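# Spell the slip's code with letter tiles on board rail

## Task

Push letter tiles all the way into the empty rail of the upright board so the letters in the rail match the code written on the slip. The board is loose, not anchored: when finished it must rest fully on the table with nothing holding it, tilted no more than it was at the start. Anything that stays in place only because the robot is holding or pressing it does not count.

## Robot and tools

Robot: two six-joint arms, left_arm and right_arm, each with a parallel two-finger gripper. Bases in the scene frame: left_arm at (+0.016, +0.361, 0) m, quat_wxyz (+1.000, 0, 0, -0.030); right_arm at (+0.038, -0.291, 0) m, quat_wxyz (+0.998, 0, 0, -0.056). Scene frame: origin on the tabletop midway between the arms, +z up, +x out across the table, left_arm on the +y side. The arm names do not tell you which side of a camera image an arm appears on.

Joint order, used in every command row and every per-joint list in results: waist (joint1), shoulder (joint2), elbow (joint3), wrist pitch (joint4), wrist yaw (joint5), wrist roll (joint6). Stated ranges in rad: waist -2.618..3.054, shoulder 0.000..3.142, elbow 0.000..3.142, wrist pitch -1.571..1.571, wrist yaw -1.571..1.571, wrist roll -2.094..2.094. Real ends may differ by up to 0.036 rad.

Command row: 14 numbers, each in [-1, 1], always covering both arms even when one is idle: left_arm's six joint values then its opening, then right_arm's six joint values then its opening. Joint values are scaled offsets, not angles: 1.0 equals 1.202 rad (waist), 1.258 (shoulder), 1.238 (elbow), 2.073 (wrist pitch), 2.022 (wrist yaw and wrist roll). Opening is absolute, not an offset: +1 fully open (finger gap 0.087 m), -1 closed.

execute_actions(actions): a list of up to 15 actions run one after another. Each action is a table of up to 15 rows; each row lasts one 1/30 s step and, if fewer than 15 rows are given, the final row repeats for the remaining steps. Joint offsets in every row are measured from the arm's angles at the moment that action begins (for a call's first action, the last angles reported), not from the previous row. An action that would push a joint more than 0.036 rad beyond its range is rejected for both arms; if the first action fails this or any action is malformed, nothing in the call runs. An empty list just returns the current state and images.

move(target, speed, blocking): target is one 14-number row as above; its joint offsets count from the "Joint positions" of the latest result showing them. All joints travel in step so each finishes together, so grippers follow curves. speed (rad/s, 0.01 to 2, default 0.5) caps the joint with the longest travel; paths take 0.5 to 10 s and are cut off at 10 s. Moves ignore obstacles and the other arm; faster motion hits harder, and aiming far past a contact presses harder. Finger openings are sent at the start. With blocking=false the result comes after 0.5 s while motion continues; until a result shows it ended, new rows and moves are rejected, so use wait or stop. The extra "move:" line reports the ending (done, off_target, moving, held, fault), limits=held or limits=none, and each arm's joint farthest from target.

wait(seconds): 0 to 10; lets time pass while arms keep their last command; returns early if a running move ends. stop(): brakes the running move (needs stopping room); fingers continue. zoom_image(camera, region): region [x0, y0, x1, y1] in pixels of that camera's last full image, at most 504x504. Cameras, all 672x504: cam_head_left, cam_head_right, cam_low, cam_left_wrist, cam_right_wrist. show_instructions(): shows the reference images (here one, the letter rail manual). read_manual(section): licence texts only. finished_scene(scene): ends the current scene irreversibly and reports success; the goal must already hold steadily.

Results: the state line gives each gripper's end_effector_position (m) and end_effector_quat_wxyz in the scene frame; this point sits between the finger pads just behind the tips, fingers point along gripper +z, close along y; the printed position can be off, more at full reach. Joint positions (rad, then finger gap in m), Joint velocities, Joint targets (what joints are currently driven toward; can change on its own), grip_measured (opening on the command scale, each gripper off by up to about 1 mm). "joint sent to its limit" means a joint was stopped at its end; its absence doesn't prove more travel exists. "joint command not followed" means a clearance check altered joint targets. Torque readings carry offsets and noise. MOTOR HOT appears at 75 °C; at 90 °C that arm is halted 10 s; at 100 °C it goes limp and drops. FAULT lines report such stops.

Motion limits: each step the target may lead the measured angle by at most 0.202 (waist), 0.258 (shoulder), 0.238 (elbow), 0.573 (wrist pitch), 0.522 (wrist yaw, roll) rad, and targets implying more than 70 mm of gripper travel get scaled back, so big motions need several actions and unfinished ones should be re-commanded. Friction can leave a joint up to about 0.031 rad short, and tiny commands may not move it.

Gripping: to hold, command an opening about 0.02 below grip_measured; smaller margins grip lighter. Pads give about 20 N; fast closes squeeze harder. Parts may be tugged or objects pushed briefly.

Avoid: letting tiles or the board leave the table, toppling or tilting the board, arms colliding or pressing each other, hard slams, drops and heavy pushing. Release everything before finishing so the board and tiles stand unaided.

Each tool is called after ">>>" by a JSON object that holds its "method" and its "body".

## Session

>>> {"method": "show_instructions", "body": {}}

>>> {"method": "execute_actions", "body": {"actions": []}}

Reference images for this scene: letter rail manual.

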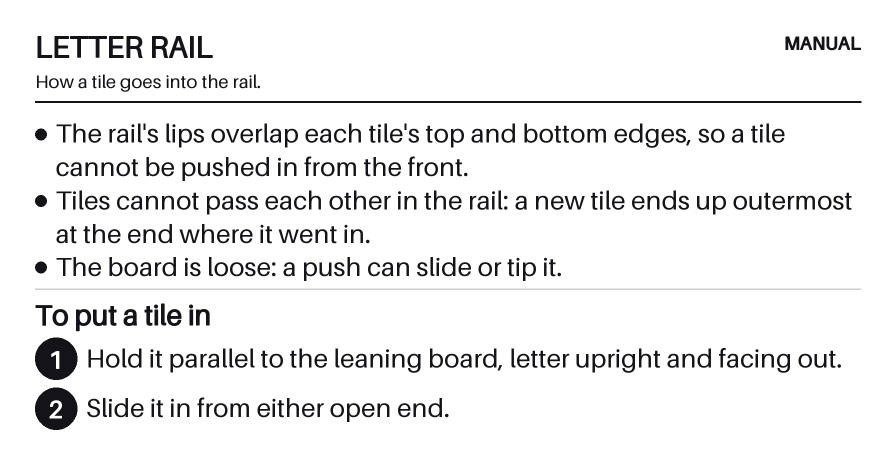

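Scene clock: 0.00 s.
left_arm: end_effector_position=(+0.0926, +0.6619, +0.3142) grip_measured=+1.000 end_effector_quat_wxyz=(-0.646, +0.730, -0.206, -0.078) | right_arm: end_effector_position=(+0.2749, -0.3664, +0.1383) grip_measured=+0.995 end_effector_quat_wxyz=(-0.130, +0.949, +0.220, +0.182)
Joint names: [waist, shoulder, elbow, wrist pitch, wrist yaw, wrist roll]
Joint positions: left_arm=[ 1.543  0.738  0.807 -0.223  0.066 -1.165  0.087] | right_arm=[-0.662  1.351  1.04  -1.285 -0.451  1.907  0.087]
Joint velocities: left_arm=[ 0.002  0.007  0.012 -0.007  0.007 -0.037  0.   ] | right_arm=[ 0.007  0.012 -0.012  0.022  0.051  0.066 -0.   ]
Joint torques (N m, as the arm reports them, + toward a larger angle): no reading
Motor temperatures (°C, as the motors report them): left_arm=[27 28 27 30 27 27] | right_arm=[27 29 29 28 25 25]
Joint targets: left_arm=[1.543 0.738 0.807 -0.223 0.066 -1.165] | right_arm=[-0.662 1.351 1.040 -1.285 -0.451 1.907]

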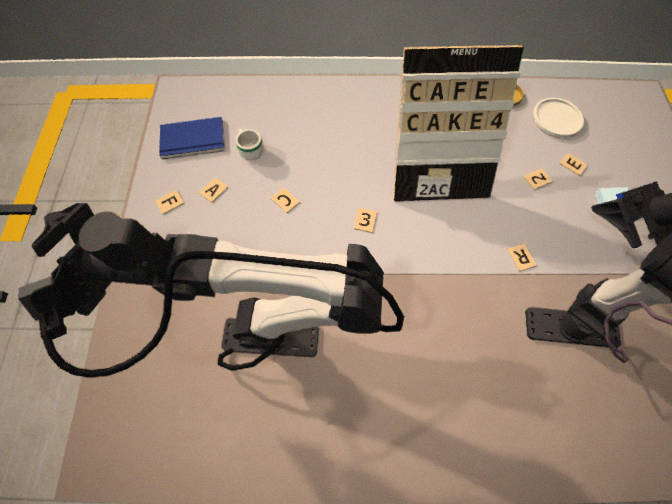

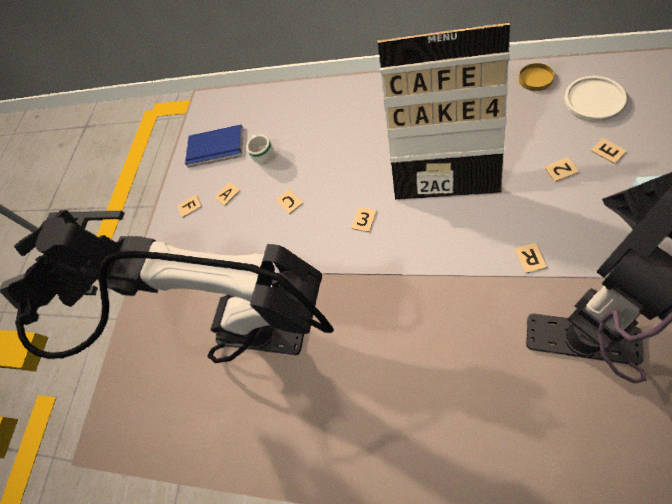

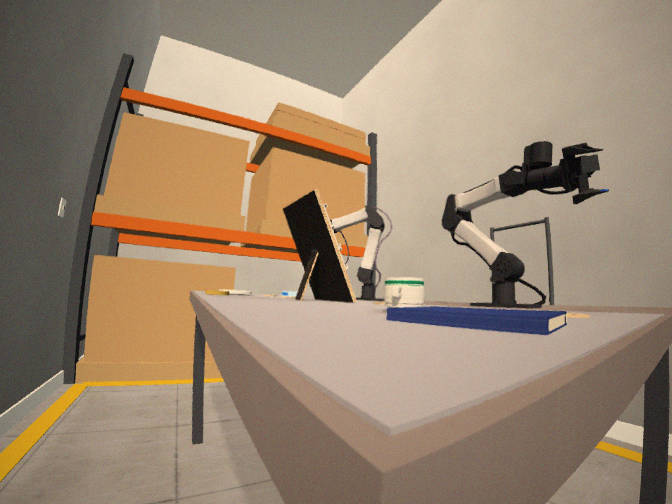

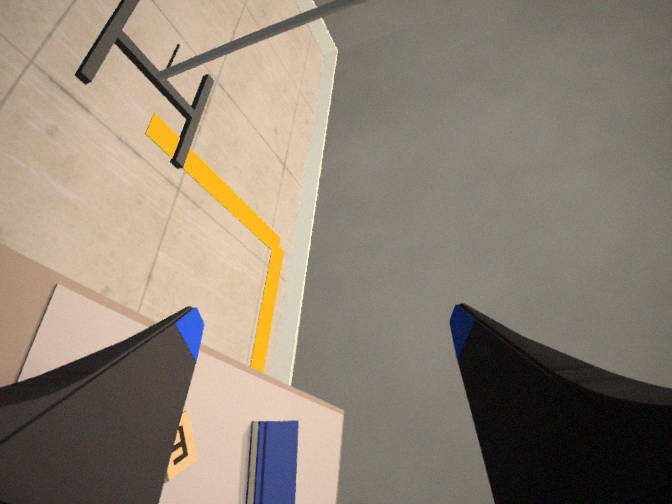

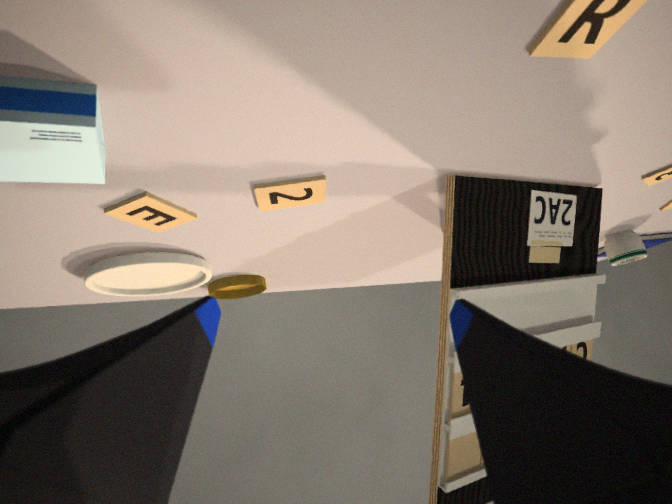

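>>> {"method": "zoom_image", "body": {"camera": "cam_head_left", "region": [180,120,420,240]}}

>>> {"method": "zoom_image", "body": {"camera": "cam_head_left", "region": [380,40,620,220]}}

>>> {"method": "zoom_image", "body": {"camera": "cam_low", "region": [270,180,400,310]}}

Region (180, 120, 420, 240) of cam_head_left's 672x504 image, scaled by 2.100, with more detail than that image has.

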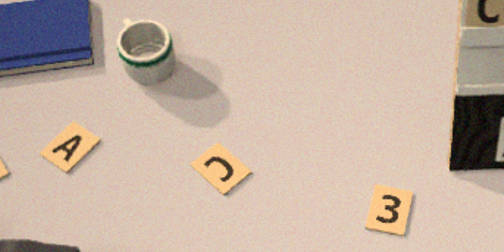

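Region (380, 40, 620, 220) of cam_head_left's 672x504 image, scaled by 2.100, with more detail than that image has; it fills the top 378 rows of this view, and the rest is white.

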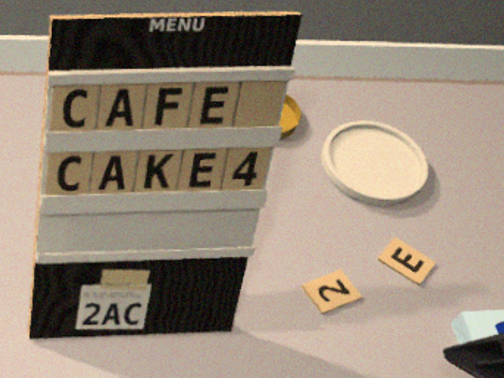

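Region (270, 180, 400, 310) of cam_low's 672x504 image, scaled by 3.877, with more detail than that image has.

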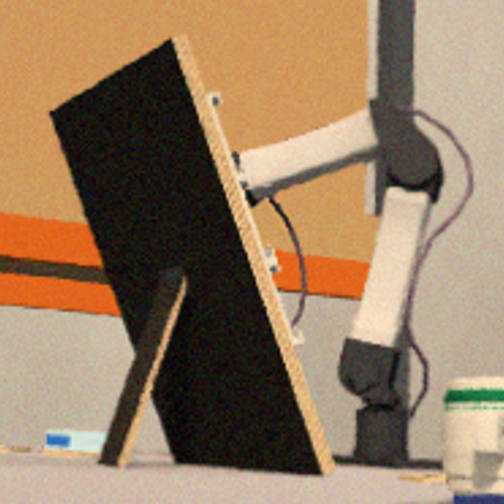

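>>> {"method": "move", "body": {"target": [-0.8,0.3,0.25,-0.2,-0.035,0.8,1,0.544,0.63,0.6,0.034,0.228,-0.418,1], "speed": 1.5}}

>>> {"method": "move", "body": {"target": [-0.548,0.58,0.197,-0.23,0,0.806,1,0,0,0,0,0,0,1], "speed": 1.5}}

Scene clock: 2.70 s.
left_arm: end_effector_position=(+0.2897, +0.5411, +0.2349) grip_measured=+1.000 end_effector_quat_wxyz=(+0.409, -0.036, +0.887, +0.213) | right_arm: end_effector_position=(+0.4283, -0.3020, +0.0597) grip_measured=+0.995 end_effector_quat_wxyz=(-0.001, +0.562, +0.827, +0.000)
Joint names: [waist, shoulder, elbow, wrist pitch, wrist yaw, wrist roll]
Joint positions: left_arm=[ 0.59   1.097  1.1   -0.616  0.008  0.446  0.087] | right_arm=[-0.011  2.125  1.77  -1.217 -0.001  1.071  0.087]
Joint velocities: left_arm=[-0.007  0.002 -0.007 -0.051 -0.037  0.066  0.   ] | right_arm=[-0.002 -0.007 -0.012 -0.051  0.081 -0.066 -0.   ]
Joint torques (N m, as the arm reports them, + toward a larger angle): left_arm=[-1.   -1.81 11.02  1.92 -0.11 -0.12] | right_arm=[  0.11 -10.92   7.7    0.25   0.21  -0.19]
Motor temperatures (°C, as the motors report them): left_arm=[27 28 28 31 27 27] | right_arm=[27 30 30 28 25 25]
Joint targets: left_arm=[0.581 1.115 1.117 -0.637 -0.005 0.453] | right_arm=[-0.008 2.143 1.783 -1.214 0.010 1.061]
move: off_target (left_arm); limits=none; left_arm: farthest joint: the wrist pitch, 0.022 radians from its target (0.417 radians at the start); right_arm: farthest joint: the shoulder, 0.019 radians from its target (0.793 radians at the start)

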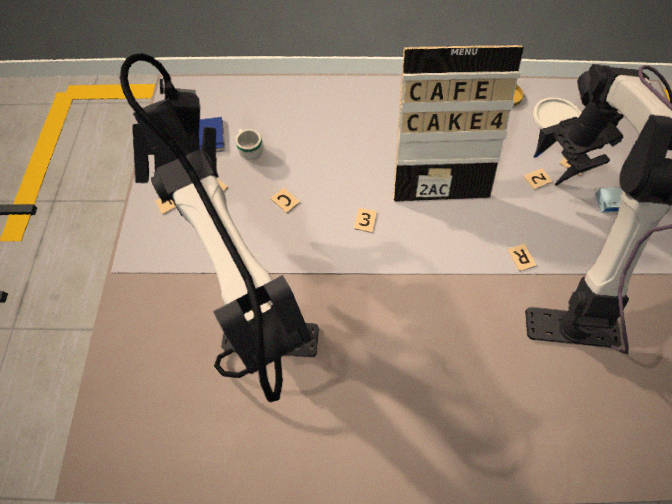

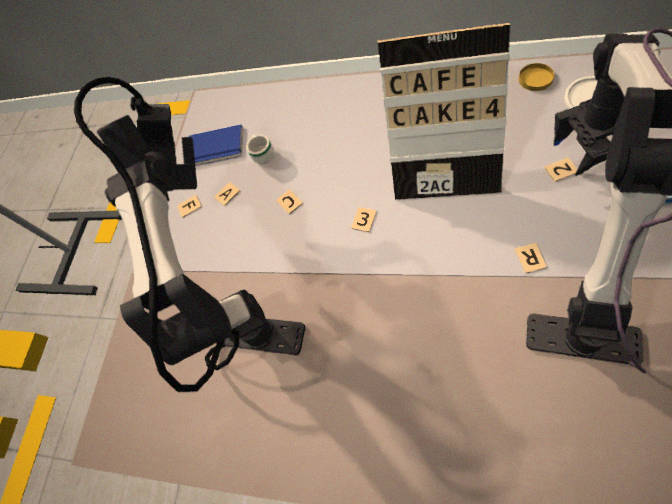

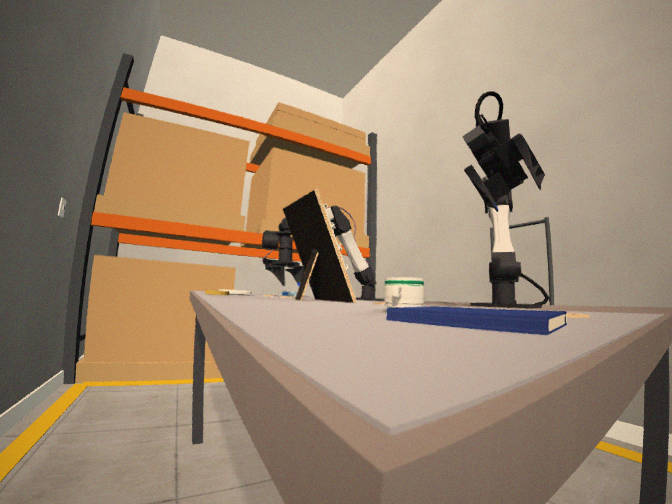

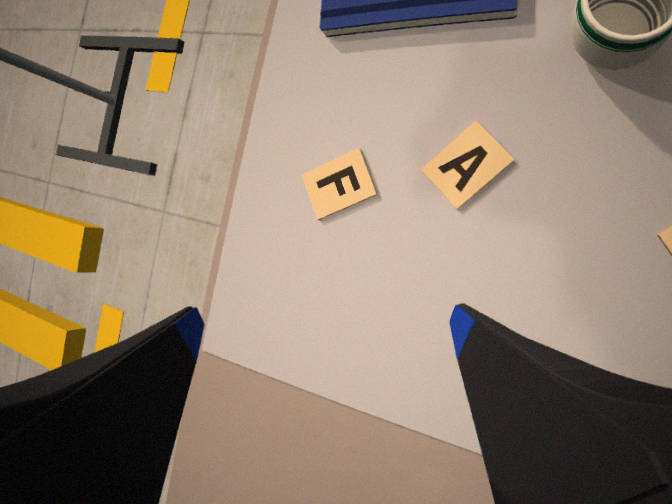

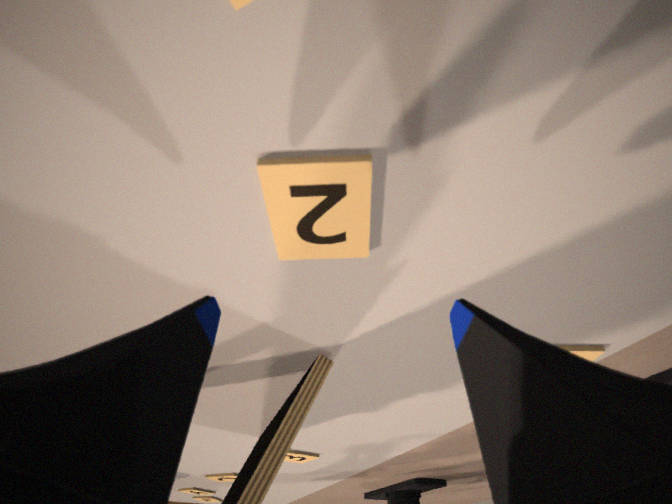

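Scene clock: 4.87 s.
left_arm: end_effector_position=(+0.3661, +0.3541, +0.0597) grip_measured=+1.000 end_effector_quat_wxyz=(+0.004, +0.889, +0.457, +0.000) | right_arm: end_effector_position=(+0.4283, -0.3020, +0.0597) grip_measured=+0.995 end_effector_quat_wxyz=(-0.001, +0.562, +0.827, +0.000)
Joint names: [waist, shoulder, elbow, wrist pitch, wrist yaw, wrist roll]
Joint positions: left_arm=[-0.062  1.809  1.326 -1.082  0.007  2.07   0.087] | right_arm=[-0.011  2.125  1.77  -1.217 -0.001  1.071  0.087]
Joint velocities: left_arm=[-0.007 -0.012 -0.012 -0.022 -0.022 -0.051  0.   ] | right_arm=[ 0.012 -0.002 -0.007 -0.022 -0.022  0.022  0.   ]
Joint torques (N m, as the arm reports them, + toward a larger angle): left_arm=[-0.79 -7.46  9.37  0.29  0.06 -0.1 ] | right_arm=[  0.22 -12.69   6.54   0.22   0.09  -0.1 ]
Motor temperatures (°C, as the motors report them): left_arm=[27 28 28 31 27 27] | right_arm=[27 31 30 28 25 25]
Joint targets: left_arm=[-0.068 1.826 1.344 -1.093 0.007 2.076] | right_arm=[-0.011 2.125 1.770 -1.217 -0.001 1.071]
move: done; limits=none; left_arm: farthest joint: the shoulder, 0.018 radians from its target (0.730 radians at the start); right_arm: farthest joint: the waist, 0.000 radians from its target (0.000 radians at the start)

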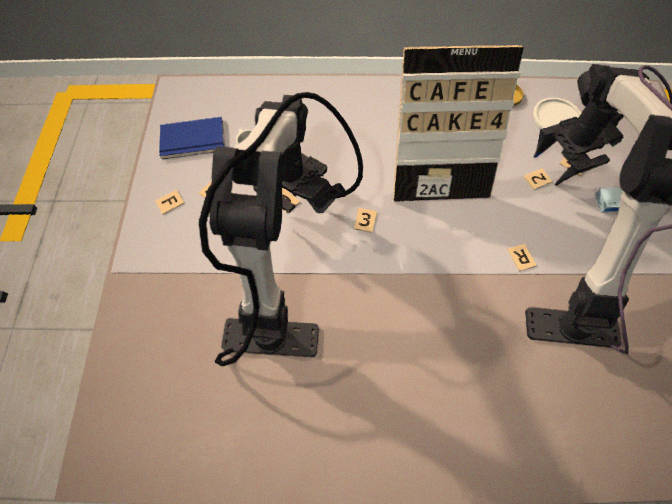

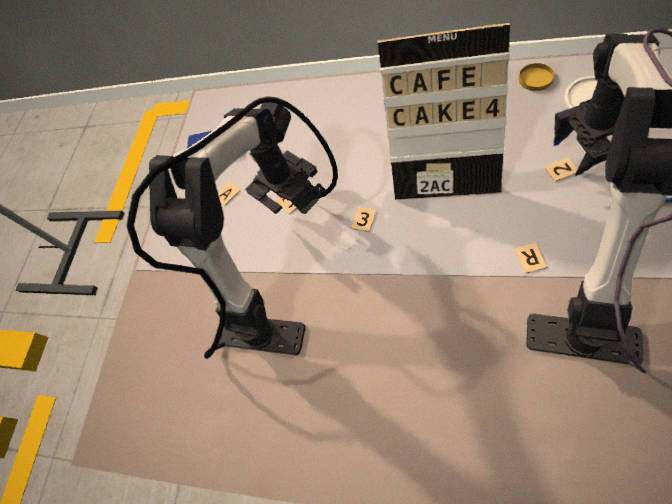

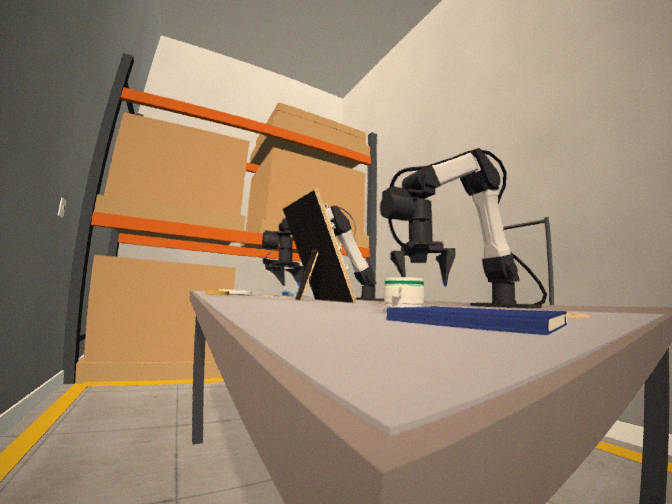

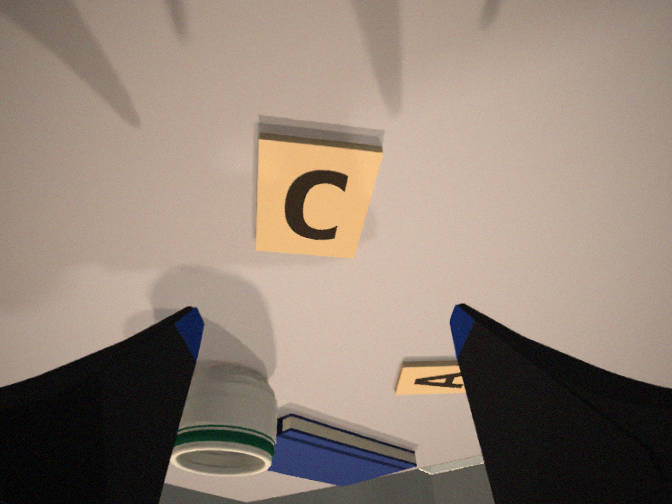

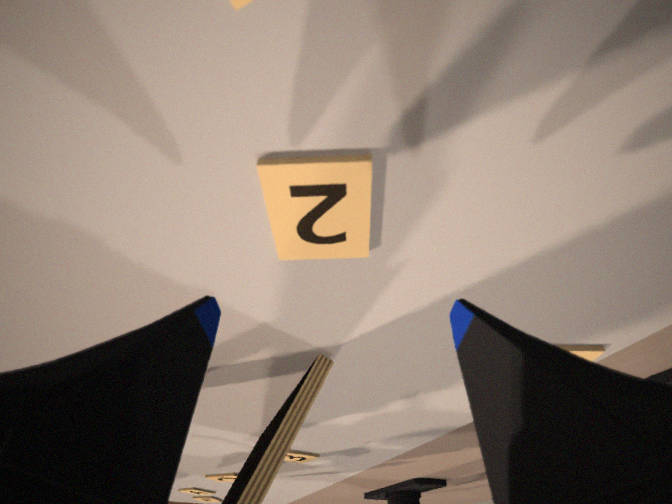

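>>> {"method": "move", "body": {"target": [-0.027,0.066,-0.118,0.09,0,0.008,0.8,0.012,0.063,-0.098,0.08,0,-0.025,0.8], "speed": 0.3}}

Scene clock: 6.70 s.
left_arm: end_effector_position=(+0.3656, +0.3462, +0.0120) grip_measured=+0.800 end_effector_quat_wxyz=(+0.003, +0.897, +0.443, -0.002) | right_arm: end_effector_position=(+0.4274, -0.3012, +0.0133) grip_measured=+0.800 end_effector_quat_wxyz=(-0.008, +0.541, +0.841, -0.004)
Joint names: [waist, shoulder, elbow, wrist pitch, wrist yaw, wrist roll]
Joint positions: left_arm=[-0.084  1.871  1.206 -0.906  0.006  2.08   0.079] | right_arm=[-0.006  2.181  1.67  -1.078 -0.001  1.026  0.079]
Joint velocities: left_arm=[ 0.002 -0.007  0.012  0.066 -0.022 -0.007  0.001] | right_arm=[-0.002 -0.002 -0.017 -0.022 -0.051  0.037 -0.   ]
Joint torques (N m, as the arm reports them, + toward a larger angle): left_arm=[-1.07 -7.39  4.64  0.48  0.07 -0.08] | right_arm=[  0.84 -10.62   4.77   0.52   0.09  -0.2 ]
Motor temperatures (°C, as the motors report them): left_arm=[27 28 28 31 27 27] | right_arm=[27 31 30 28 25 25]
Joint targets: left_arm=[-0.095 1.892 1.180 -0.896 0.007 2.086] | right_arm=[0.004 2.204 1.648 -1.051 -0.001 1.020]
move: off_target (left_arm, right_arm); limits=none; left_arm: farthest joint: the elbow, 0.026 radians from its target (0.146 radians at the start); right_arm: farthest joint: the wrist pitch, 0.027 radians from its target (0.166 radians at the start)

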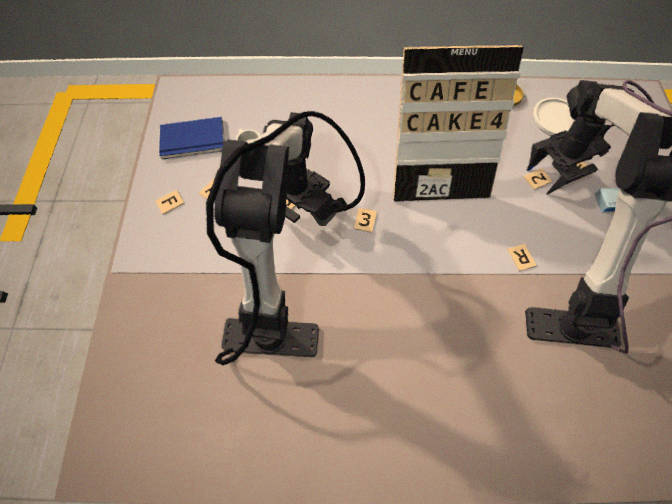

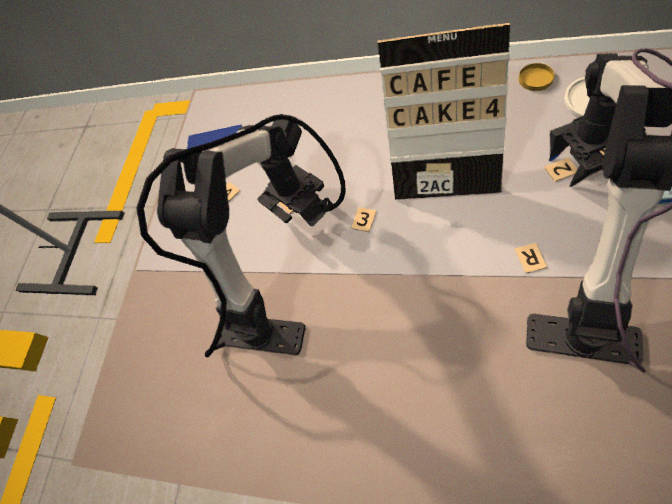

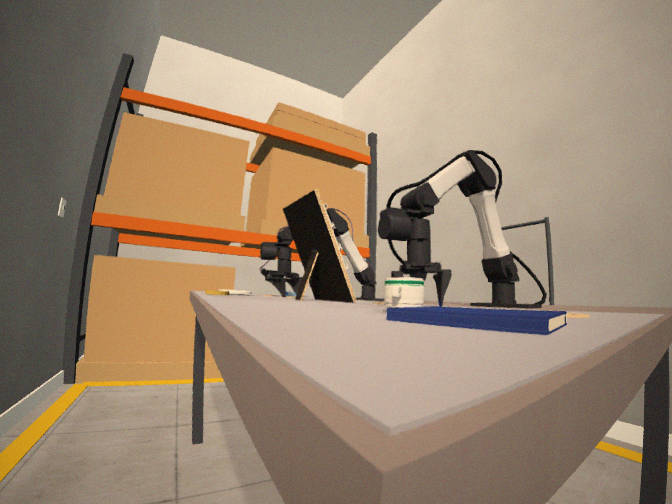

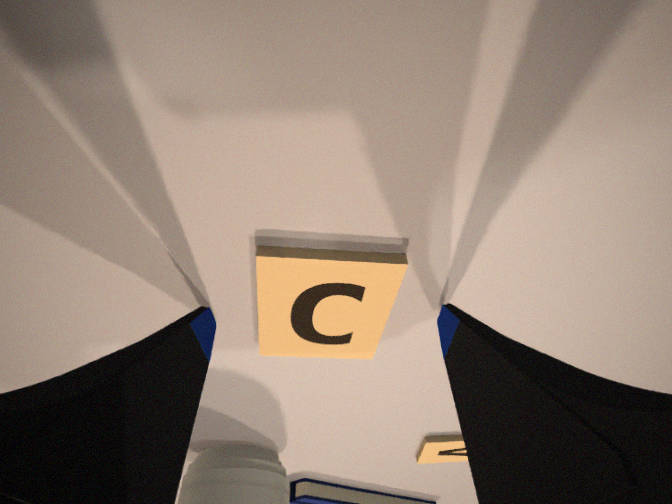

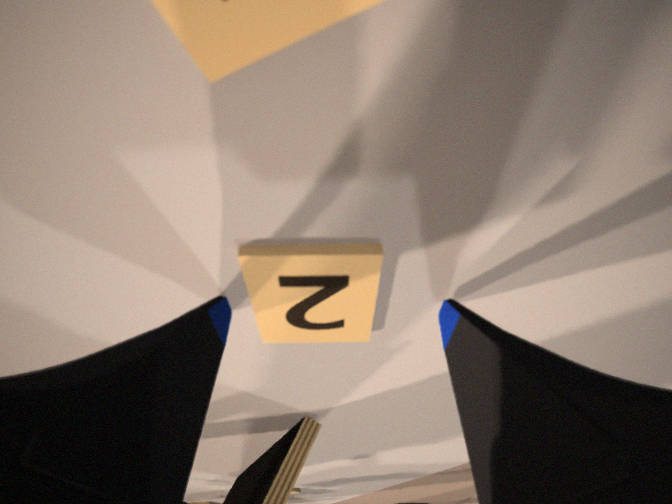

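>>> {"method": "execute_actions", "body": {"actions": [[[-0.018,0.022,0,0.008,0,0,0.5,0,0,0,0.03,0,0,0.5]],[[0,0,0,0,0,0,0.3,0,0.02,0,0,0,0,0.3],[0,0,0,0,0,0,0.2,0,0.02,0,0,0,0,0.2],[0,0,0,0,0,0,0.1,0,0.02,0,0,0,0,0.1],[0,0,0,0,0,0,0,0,0.02,0,0,0,0,0],[0,0,0,0,0,0,-0.12,0,0.02,0,0,0,0,-0.12]],[[0,0,0,0,0,0,-0.12,0,0,0,0,0,0,-0.12]]]}}

Scene clock: 8.33 s.
left_arm: end_effector_position=(+0.3671, +0.3414, +0.0122) grip_measured=-0.022 end_effector_quat_wxyz=(+0.005, +0.900, +0.437, +0.001) | right_arm: end_effector_position=(+0.4341, -0.3007, +0.0129) grip_measured=-0.023 end_effector_quat_wxyz=(+0.002, +0.541, +0.841, +0.005)
Joint names: [waist, shoulder, elbow, wrist pitch, wrist yaw, wrist roll]
Joint positions: left_arm=[-0.097  1.871  1.206 -0.899  0.006  2.08   0.043] | right_arm=[-0.006  2.181  1.67  -1.051 -0.006  1.026  0.043]
Joint velocities: left_arm=[-0.032 -0.002  0.007  0.037 -0.022  0.095 -0.001] | right_arm=[-0.007  0.002 -0.002 -0.051  0.051 -0.066  0.   ]
Joint torques (N m, as the arm reports them, + toward a larger angle): left_arm=[-0.31 -9.13  7.23  0.4   0.06 -0.14] | right_arm=[ -0.07 -13.19   6.41   0.28   0.07  -0.13]
Motor temperatures (°C, as the motors report them): left_arm=[27 29 28 31 27 27] | right_arm=[27 32 30 28 25 25]
Joint targets: left_arm=[-0.097 1.871 1.206 -0.899 0.006 2.080] | right_arm=[-0.006 2.181 1.670 -1.051 -0.006 1.026]

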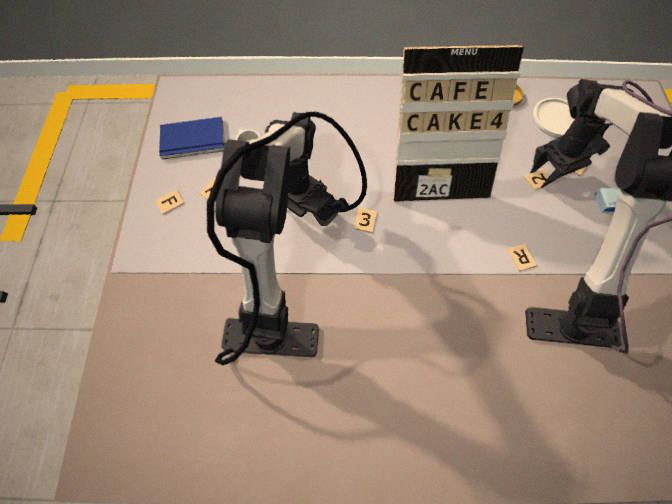

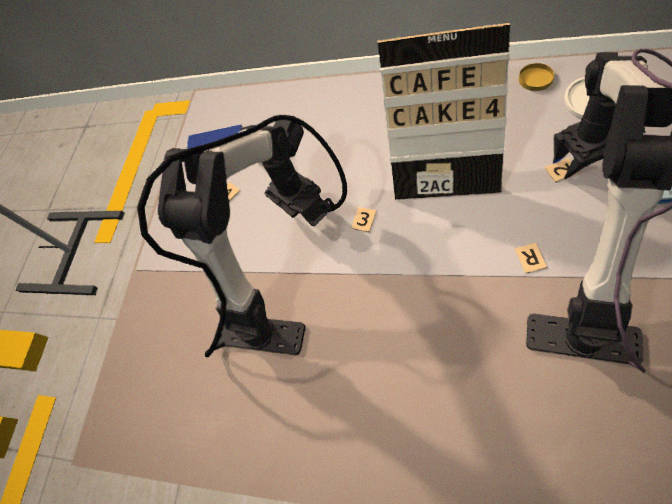

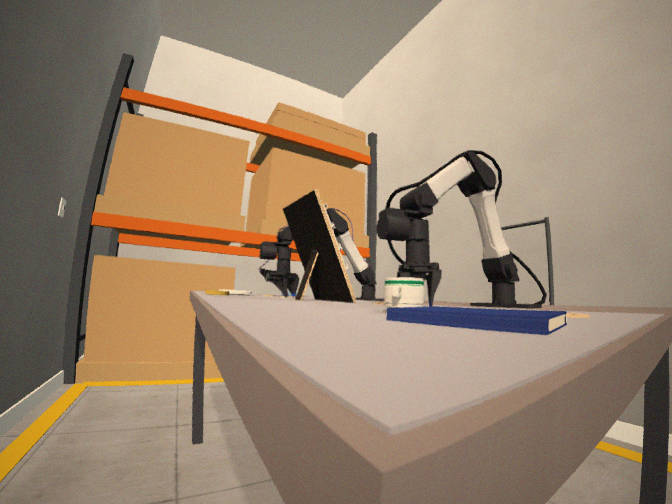

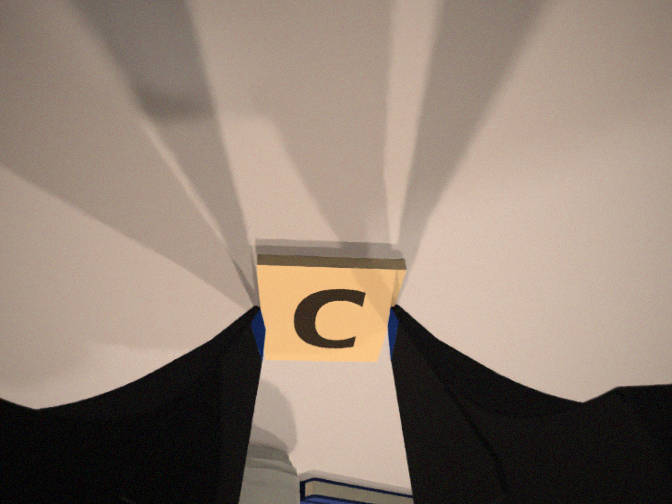

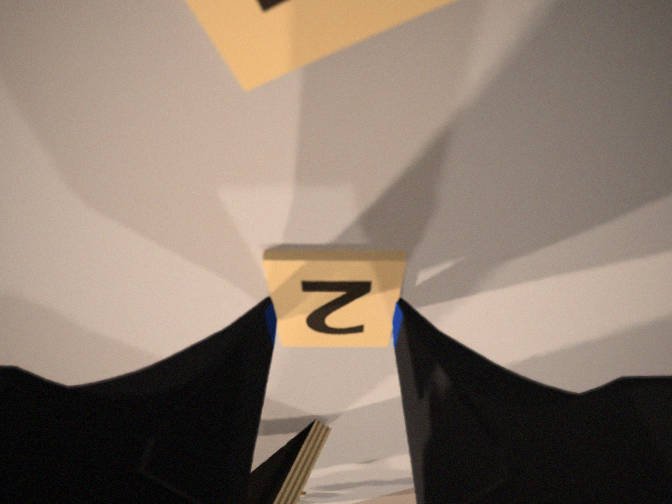

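>>> {"method": "move", "body": {"target": [-0.1,-0.3,-0.15,0.1,-0.1,-0.7,-0.12,0,-0.62,-0.61,-0.02,0,-0.7,-0.12], "speed": 1.3}}

Scene clock: 10.60 s.
left_arm: end_effector_position=(+0.3370, +0.3330, +0.0881) grip_measured=-0.022 end_effector_quat_wxyz=(+0.184, +0.423, +0.878, +0.129) | right_arm: end_effector_position=(+0.2205, -0.3269, +0.0643) grip_measured=-0.023 end_effector_quat_wxyz=(+0.001, -0.131, +0.991, +0.003)
Joint names: [waist, shoulder, elbow, wrist pitch, wrist yaw, wrist roll]
Joint positions: left_arm=[-0.207  1.504  1.047 -0.695 -0.183  0.67   0.043] | right_arm=[-0.006  1.416  0.934 -1.088 -0.006 -0.38   0.043]
Joint velocities: left_arm=[-0.022 -0.002 -0.002  0.051 -0.037 -0.007  0.   ] | right_arm=[ 0.007 -0.012 -0.007 -0.037 -0.022  0.081 -0.001]
Joint torques (N m, as the arm reports them, + toward a larger angle): left_arm=[-1.1  -7.63  6.15  1.37 -0.18 -0.23] | right_arm=[ 0.01 -6.86  5.06  0.21 -0.07 -0.18]
Motor temperatures (°C, as the motors report them): left_arm=[27 29 28 31 27 27] | right_arm=[27 32 30 28 25 25]
Joint targets: left_arm=[-0.218 1.493 1.020 -0.692 -0.196 0.664] | right_arm=[-0.006 1.401 0.915 -1.093 -0.006 -0.390]
move: off_target (left_arm); limits=none; left_arm: farthest joint: the elbow, 0.026 radians from its target (0.185 radians at the start); right_arm: farthest joint: the elbow, 0.019 radians from its target (0.755 radians at the start)

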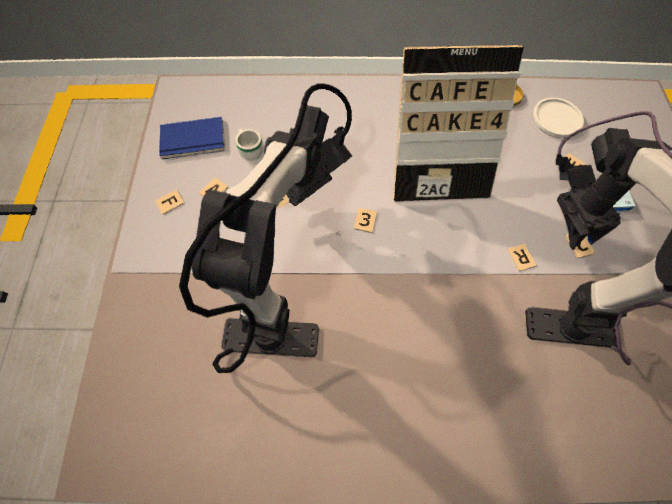

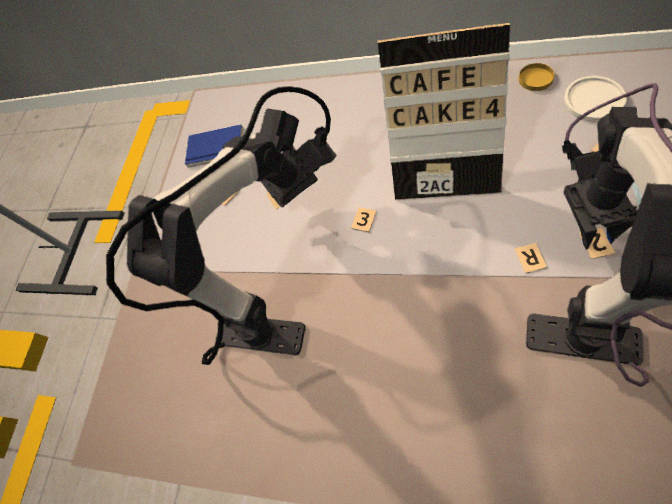

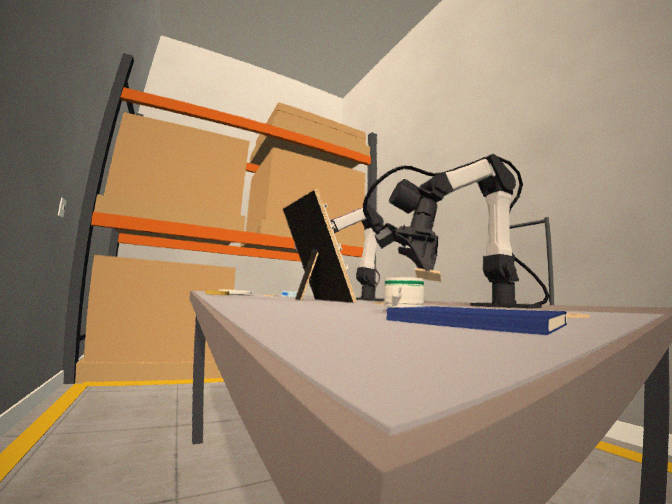

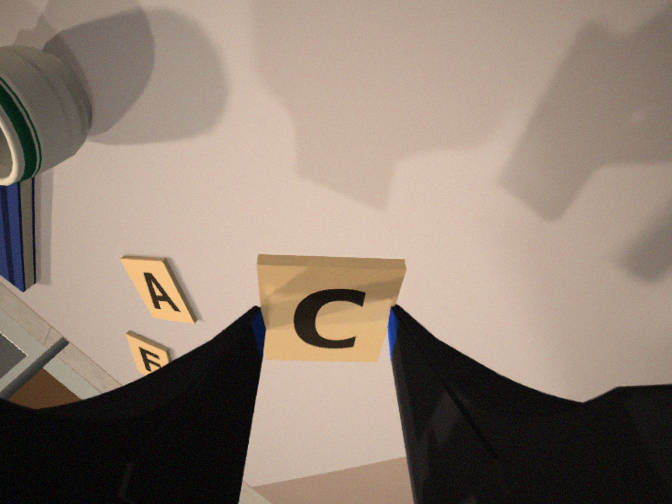

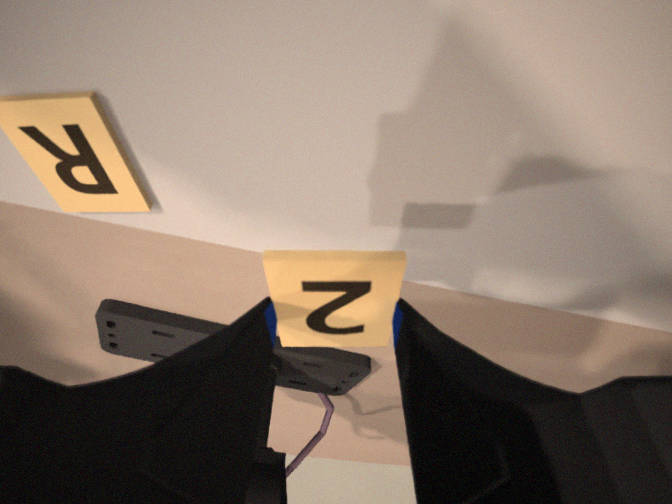

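>>> {"method": "move", "body": {"target": [-0.456,0.119,-0.031,0.382,-0.306,-0.555,-0.12,0.95,0,0,0,0,-0.66,-0.12], "speed": 1.2}}

>>> {"method": "zoom_image", "body": {"camera": "cam_low", "region": [320,225,390,295]}}

Scene clock: 12.87 s.
left_arm: end_effector_position=(+0.4000, +0.1215, +0.1544) grip_measured=-0.022 end_effector_quat_wxyz=(+0.575, -0.050, +0.817, -0.007) | right_arm: end_effector_position=(+0.1927, -0.1163, +0.0641) grip_measured=-0.023 end_effector_quat_wxyz=(-0.002, +0.978, -0.209, -0.004)
Joint names: [waist, shoulder, elbow, wrist pitch, wrist yaw, wrist roll]
Joint positions: left_arm=[-0.749  1.633  1.034  0.095 -0.791 -0.446  0.043] | right_arm=[ 1.128  1.416  0.934 -1.088 -0.008 -1.705  0.043]
Joint velocities: left_arm=[ 0.002  0.002 -0.002 -0.007 -0.022 -0.007 -0.002] | right_arm=[-0.017 -0.007  0.007  0.022 -0.037 -0.037  0.002]
Joint torques (N m, as the arm reports them, + toward a larger angle): left_arm=[-0.79 -6.6   6.57  2.01 -0.34 -0.19] | right_arm=[ 0.63 -5.37  6.49  0.19 -0.06 -0.17]
Motor temperatures (°C, as the motors report them): left_arm=[27 29 28 31 27 27] | right_arm=[27 32 30 28 25 25]
Joint targets: left_arm=[-0.755 1.654 1.008 0.097 -0.802 -0.452] | right_arm=[1.136 1.416 0.934 -1.088 -0.006 -1.714]
move: off_target (left_arm); limits=none; left_arm: farthest joint: the elbow, 0.026 radians from its target (0.038 radians at the start); right_arm: farthest joint: the wrist roll, 0.010 radians from its target (1.334 radians at the start)

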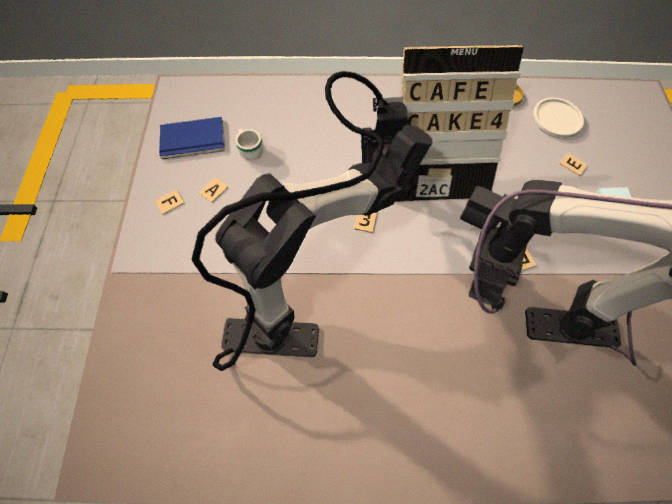

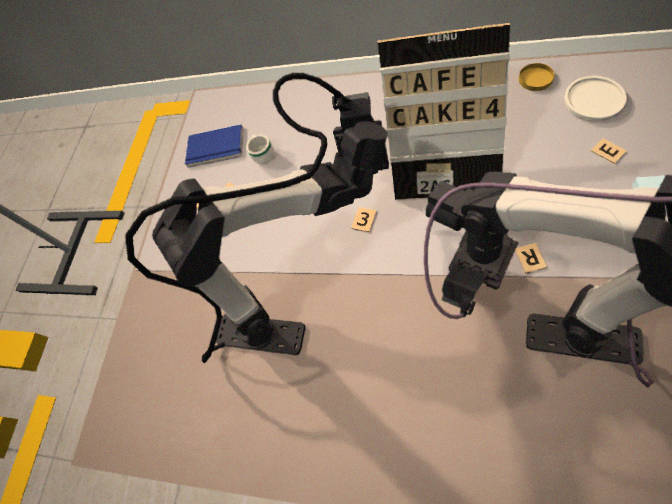

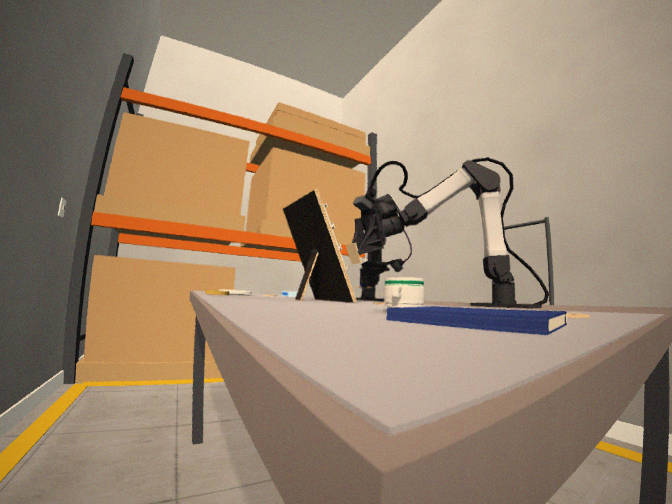

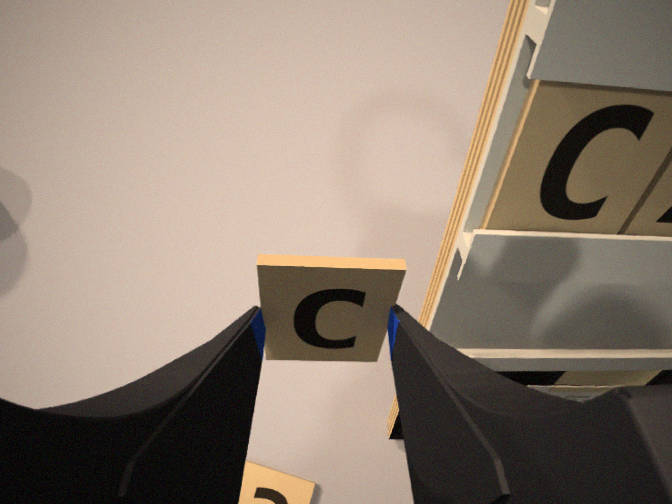

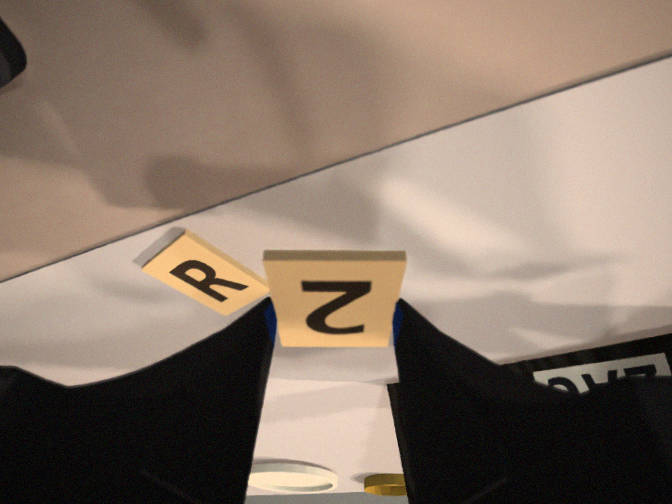

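Region (320, 225, 390, 295) of cam_low's 672x504 image, scaled by 7.200, with more detail than that image has.

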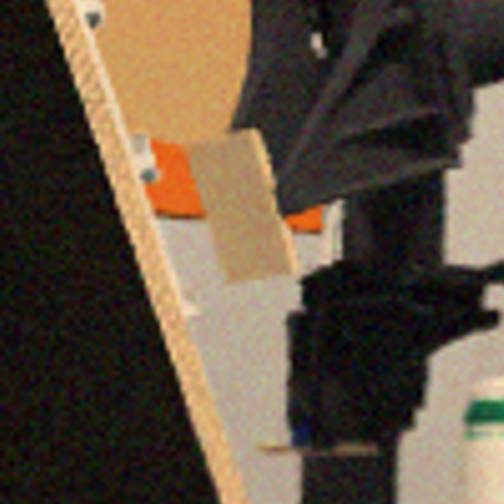

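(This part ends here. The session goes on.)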